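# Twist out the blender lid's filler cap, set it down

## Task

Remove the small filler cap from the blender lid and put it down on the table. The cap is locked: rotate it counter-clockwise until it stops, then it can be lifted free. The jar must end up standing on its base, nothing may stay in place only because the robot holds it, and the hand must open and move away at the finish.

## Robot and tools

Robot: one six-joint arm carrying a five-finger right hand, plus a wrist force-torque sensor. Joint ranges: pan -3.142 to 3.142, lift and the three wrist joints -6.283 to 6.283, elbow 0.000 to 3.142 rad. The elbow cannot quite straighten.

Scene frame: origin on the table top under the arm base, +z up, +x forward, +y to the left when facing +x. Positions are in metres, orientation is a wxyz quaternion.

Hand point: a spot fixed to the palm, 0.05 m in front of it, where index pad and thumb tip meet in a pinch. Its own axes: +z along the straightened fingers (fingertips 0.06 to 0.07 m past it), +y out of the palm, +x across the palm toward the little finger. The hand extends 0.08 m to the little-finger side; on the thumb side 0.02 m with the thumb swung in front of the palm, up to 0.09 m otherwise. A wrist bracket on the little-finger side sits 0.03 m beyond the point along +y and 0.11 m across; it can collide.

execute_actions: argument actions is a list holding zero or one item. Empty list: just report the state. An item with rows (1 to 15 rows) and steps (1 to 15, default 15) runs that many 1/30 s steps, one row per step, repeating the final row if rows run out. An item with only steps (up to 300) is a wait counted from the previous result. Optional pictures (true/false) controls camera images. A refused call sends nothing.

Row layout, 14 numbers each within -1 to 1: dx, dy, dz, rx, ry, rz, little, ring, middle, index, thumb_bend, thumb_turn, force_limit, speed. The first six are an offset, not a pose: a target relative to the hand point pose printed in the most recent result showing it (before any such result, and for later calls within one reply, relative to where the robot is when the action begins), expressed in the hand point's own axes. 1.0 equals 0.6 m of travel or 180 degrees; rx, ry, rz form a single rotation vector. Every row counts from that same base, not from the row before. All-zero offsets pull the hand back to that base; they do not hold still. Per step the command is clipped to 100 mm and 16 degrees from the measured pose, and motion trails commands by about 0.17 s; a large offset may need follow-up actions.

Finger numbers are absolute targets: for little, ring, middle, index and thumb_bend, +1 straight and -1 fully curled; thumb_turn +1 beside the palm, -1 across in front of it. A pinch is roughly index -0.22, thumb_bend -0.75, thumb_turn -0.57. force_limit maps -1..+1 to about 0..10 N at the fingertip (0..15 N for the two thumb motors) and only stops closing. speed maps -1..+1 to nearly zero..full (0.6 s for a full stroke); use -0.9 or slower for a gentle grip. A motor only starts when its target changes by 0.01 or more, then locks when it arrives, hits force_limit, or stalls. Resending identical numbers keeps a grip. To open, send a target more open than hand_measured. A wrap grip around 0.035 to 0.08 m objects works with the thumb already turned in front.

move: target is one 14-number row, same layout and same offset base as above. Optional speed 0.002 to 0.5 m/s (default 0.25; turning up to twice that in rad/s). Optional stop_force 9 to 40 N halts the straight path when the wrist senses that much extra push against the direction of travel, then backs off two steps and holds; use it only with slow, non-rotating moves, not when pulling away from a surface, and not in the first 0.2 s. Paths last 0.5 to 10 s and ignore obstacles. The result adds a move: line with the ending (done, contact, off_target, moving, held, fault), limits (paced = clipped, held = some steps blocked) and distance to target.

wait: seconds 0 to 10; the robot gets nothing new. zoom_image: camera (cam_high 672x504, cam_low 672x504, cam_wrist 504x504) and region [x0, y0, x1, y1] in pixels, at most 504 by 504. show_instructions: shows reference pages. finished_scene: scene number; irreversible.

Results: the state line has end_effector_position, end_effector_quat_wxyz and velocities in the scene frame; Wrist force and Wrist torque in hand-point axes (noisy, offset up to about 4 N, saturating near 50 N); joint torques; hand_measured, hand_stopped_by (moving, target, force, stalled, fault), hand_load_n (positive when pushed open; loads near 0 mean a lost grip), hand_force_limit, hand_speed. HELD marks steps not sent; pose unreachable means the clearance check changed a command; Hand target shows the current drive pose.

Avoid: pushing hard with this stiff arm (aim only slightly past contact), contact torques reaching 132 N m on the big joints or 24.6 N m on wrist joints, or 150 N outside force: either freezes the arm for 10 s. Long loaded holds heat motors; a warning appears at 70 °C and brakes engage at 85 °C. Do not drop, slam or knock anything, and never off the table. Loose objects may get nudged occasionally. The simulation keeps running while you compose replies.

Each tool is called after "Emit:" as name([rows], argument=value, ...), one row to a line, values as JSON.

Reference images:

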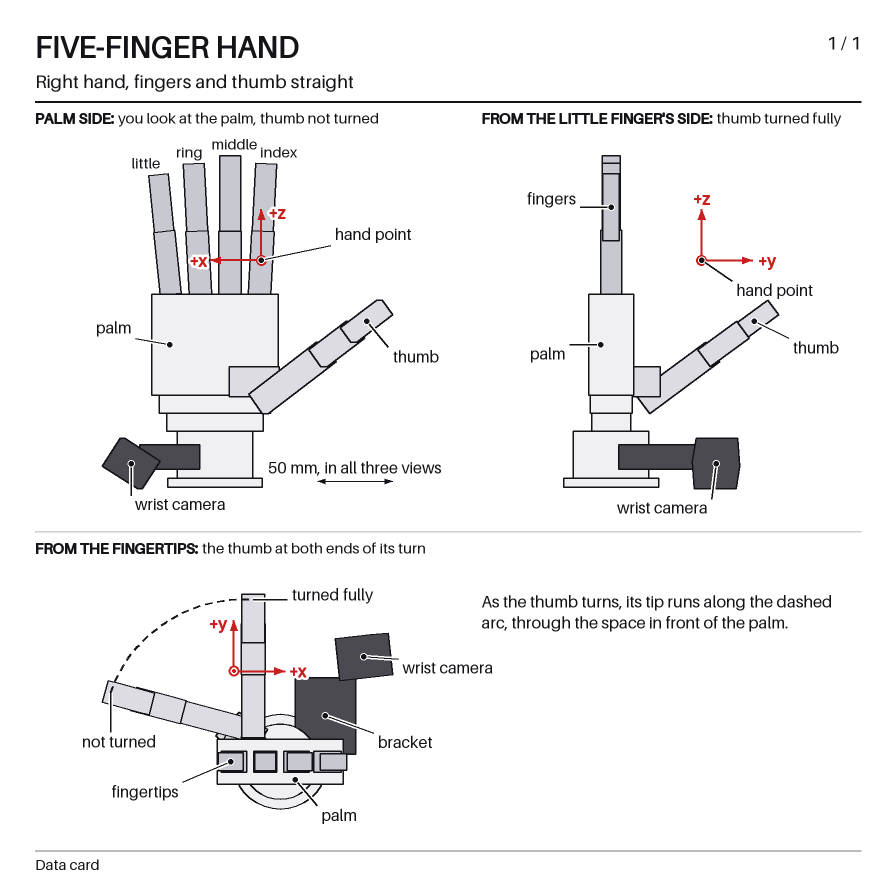

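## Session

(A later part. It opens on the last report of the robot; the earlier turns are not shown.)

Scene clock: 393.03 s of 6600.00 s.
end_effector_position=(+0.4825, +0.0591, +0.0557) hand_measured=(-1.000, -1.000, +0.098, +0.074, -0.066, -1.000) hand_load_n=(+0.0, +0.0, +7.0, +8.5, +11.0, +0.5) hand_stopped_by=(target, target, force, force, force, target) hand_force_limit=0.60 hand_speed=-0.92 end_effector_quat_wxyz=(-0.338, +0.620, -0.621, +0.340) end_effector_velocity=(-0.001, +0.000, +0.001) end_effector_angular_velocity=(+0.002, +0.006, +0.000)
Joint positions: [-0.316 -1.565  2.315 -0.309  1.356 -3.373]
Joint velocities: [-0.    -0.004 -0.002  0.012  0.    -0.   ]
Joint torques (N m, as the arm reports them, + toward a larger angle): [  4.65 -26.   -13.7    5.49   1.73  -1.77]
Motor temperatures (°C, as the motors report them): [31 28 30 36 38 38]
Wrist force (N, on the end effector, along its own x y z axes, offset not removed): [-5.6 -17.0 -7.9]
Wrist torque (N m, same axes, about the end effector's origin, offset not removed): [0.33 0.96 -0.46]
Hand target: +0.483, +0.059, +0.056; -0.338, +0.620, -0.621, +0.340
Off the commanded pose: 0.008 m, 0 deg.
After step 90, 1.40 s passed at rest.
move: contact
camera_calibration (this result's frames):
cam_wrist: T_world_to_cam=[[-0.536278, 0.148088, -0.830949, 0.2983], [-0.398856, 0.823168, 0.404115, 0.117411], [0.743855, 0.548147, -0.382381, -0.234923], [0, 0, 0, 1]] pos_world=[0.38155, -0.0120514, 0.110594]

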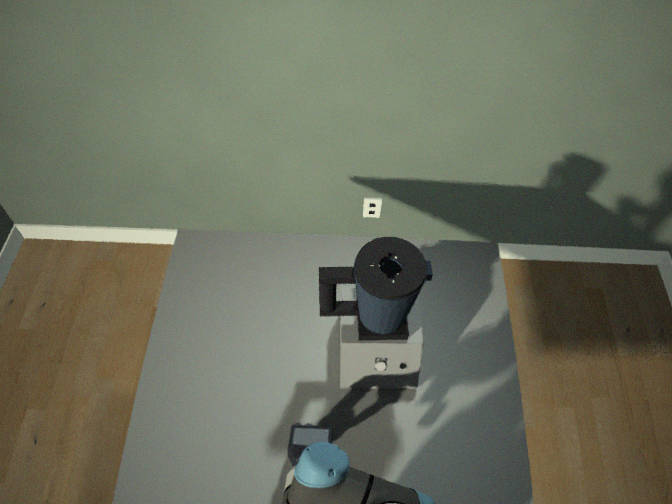

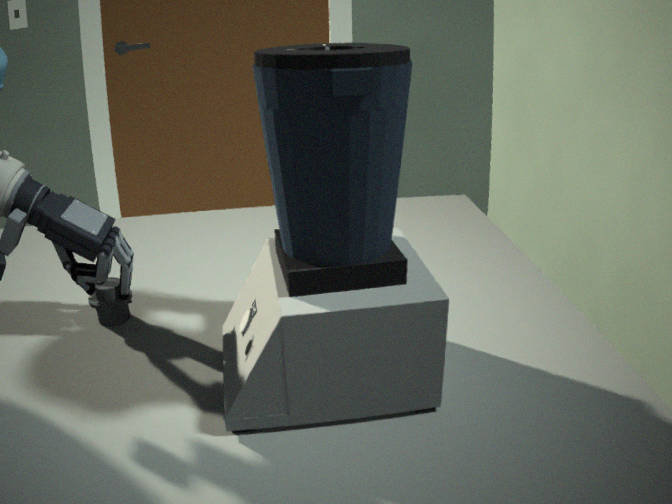

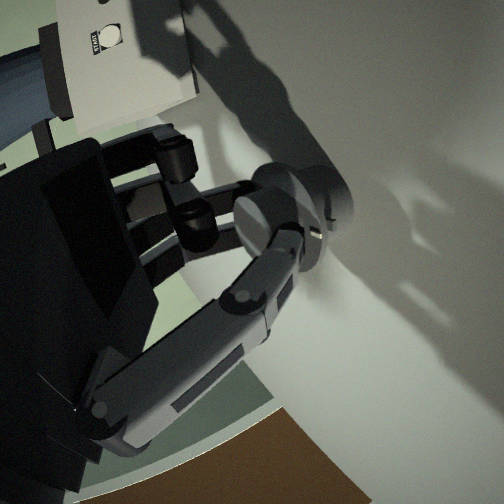

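Emit:
move(target=[0,-0.001,-0.0007,0,0,0,-1,-1,0.25,0.25,0.1,-1,0.6,-0.5], speed=0.01)

Emit:
move(target=[0,-0.17,-0.11,0,0,0,-1,-1,0.25,0.25,0.1,-1,0.6,-0.5], speed=0.15)

Scene clock: 399.87 s of 6600.00 s.
end_effector_position=(+0.4824, +0.0591, +0.0564) hand_measured=(-1.000, -1.000, +0.250, +0.250, +0.100, -1.000) hand_load_n=(+0.0, +0.0, +0.0, +0.0, +0.0, +0.0) hand_stopped_by=(target, target, target, target, target, target) hand_force_limit=0.60 hand_speed=-0.50 end_effector_quat_wxyz=(-0.338, +0.620, -0.621, +0.340) end_effector_velocity=(-0.000, -0.000, -0.000) end_effector_angular_velocity=(+0.000, +0.001, -0.000)
Joint positions: [-0.316 -1.567  2.314 -0.306  1.356 -3.373]
Joint velocities: [-0.  0. -0.  0.  0.  0.]
Joint torques (N m, as the arm reports them, + toward a larger angle): [  9.63 -33.73 -20.61   2.43  -2.76   1.81]
Motor temperatures (°C, as the motors report them): [31 28 30 36 38 38]
Wrist force (N, on the end effector, along its own x y z axes, offset not removed): [-1.7 -2.1 -0.8]
Wrist torque (N m, same axes, about the end effector's origin, offset not removed): [-0.16 0.29 -0.04]
Hand target: +0.482, +0.059, +0.056; -0.338, +0.620, -0.621, +0.340
Off the commanded pose: 0.000 m, 0 deg.
After step 90, 3.13 s passed at rest.
move: done
camera_calibration (this result's frames):
cam_wrist: T_world_to_cam=[[-0.536271, 0.148089, -0.830953, 0.29888], [-0.398861, 0.823166, 0.404114, 0.117105], [0.743857, 0.548149, -0.382373, -0.234634], [0, 0, 0, 1]] pos_world=[0.381523, -0.012043, 0.111314]

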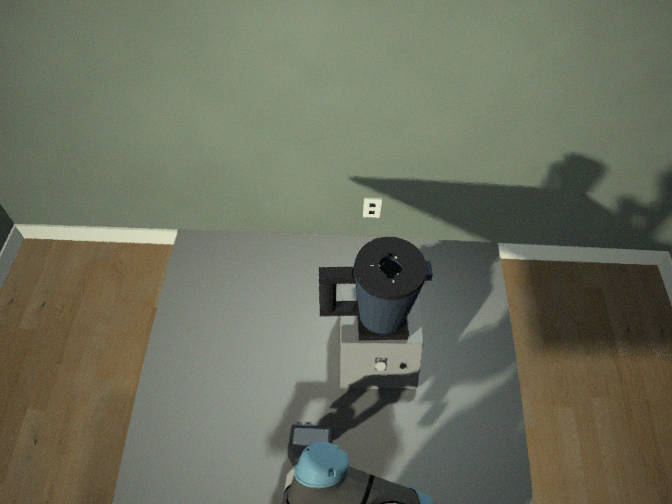

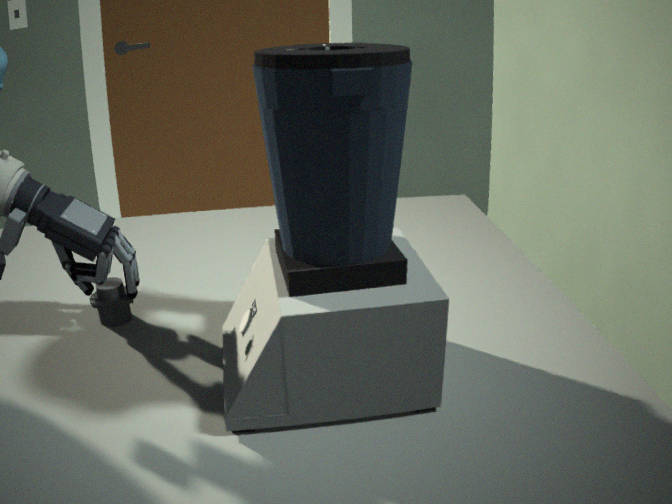

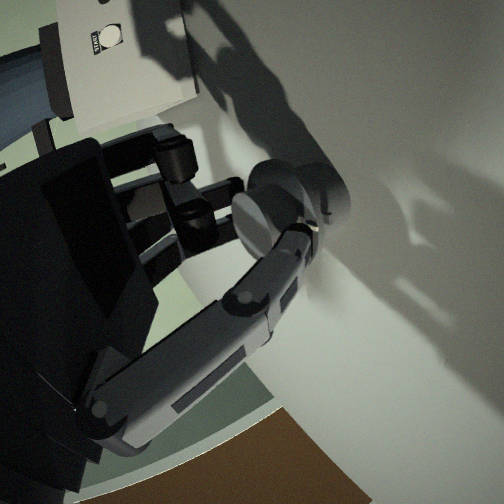

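Scene clock: 401.20 s of 6600.00 s.
end_effector_position=(+0.4819, +0.0595, +0.1777) hand_measured=(-1.000, -1.000, +0.250, +0.250, +0.100, -1.000) hand_load_n=(+0.0, +0.0, +0.0, +0.0, +0.0, +0.0) hand_stopped_by=(target, target, target, target, target, target) hand_force_limit=0.60 hand_speed=-0.50 end_effector_quat_wxyz=(-0.338, +0.620, -0.621, +0.340) end_effector_velocity=(+0.001, -0.000, +0.003) end_effector_angular_velocity=(-0.001, -0.002, -0.001)
Joint positions: [-0.277 -1.793  2.15   0.081  1.391 -3.356]
Joint velocities: [ 0.    -0.003 -0.005  0.006  0.001 -0.   ]
Joint torques (N m, as the arm reports them, + toward a larger angle): [ 12.55 -30.72 -26.56   2.36   2.49   1.77]
Motor temperatures (°C, as the motors report them): [31 28 30 36 38 38]
Wrist force (N, on the end effector, along its own x y z axes, offset not removed): [-2.5 -2.8 -0.4]
Wrist torque (N m, same axes, about the end effector's origin, offset not removed): [-0.30 0.43 -0.12]
Hand target: +0.482, +0.059, +0.178; -0.338, +0.620, -0.621, +0.340
Off the commanded pose: 0.000 m, 0 deg.
move: done
camera_calibration (this result's frames):
cam_wrist: T_world_to_cam=[[-0.536204, 0.148097, -0.830995, 0.399276], [-0.398877, 0.823175, 0.40408, 0.0675879], [0.743897, 0.548134, -0.382317, -0.188084], [0, 0, 0, 1]] pos_world=[0.380967, -0.0116728, 0.232577]

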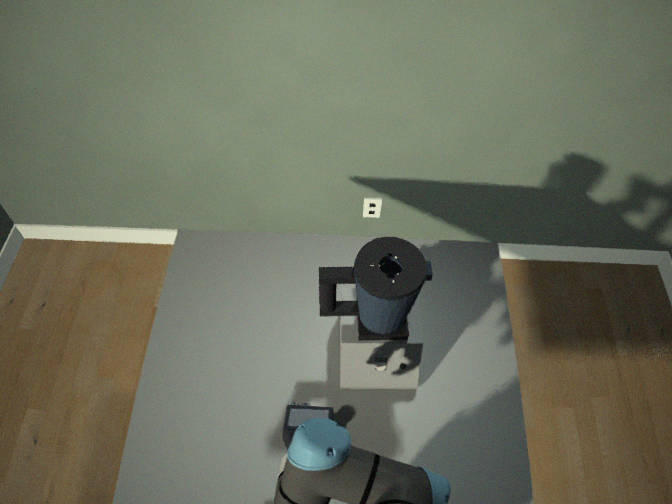

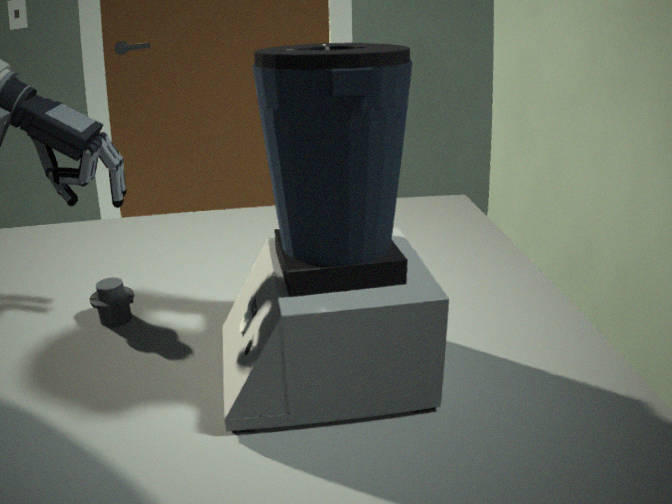

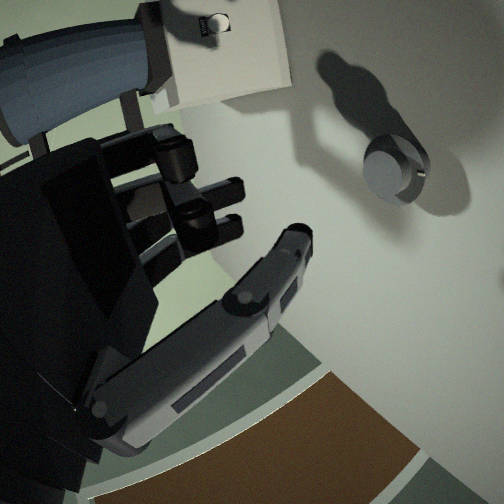

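Emit:
finished_scene(scene=1)

The scene is finished: the task was done.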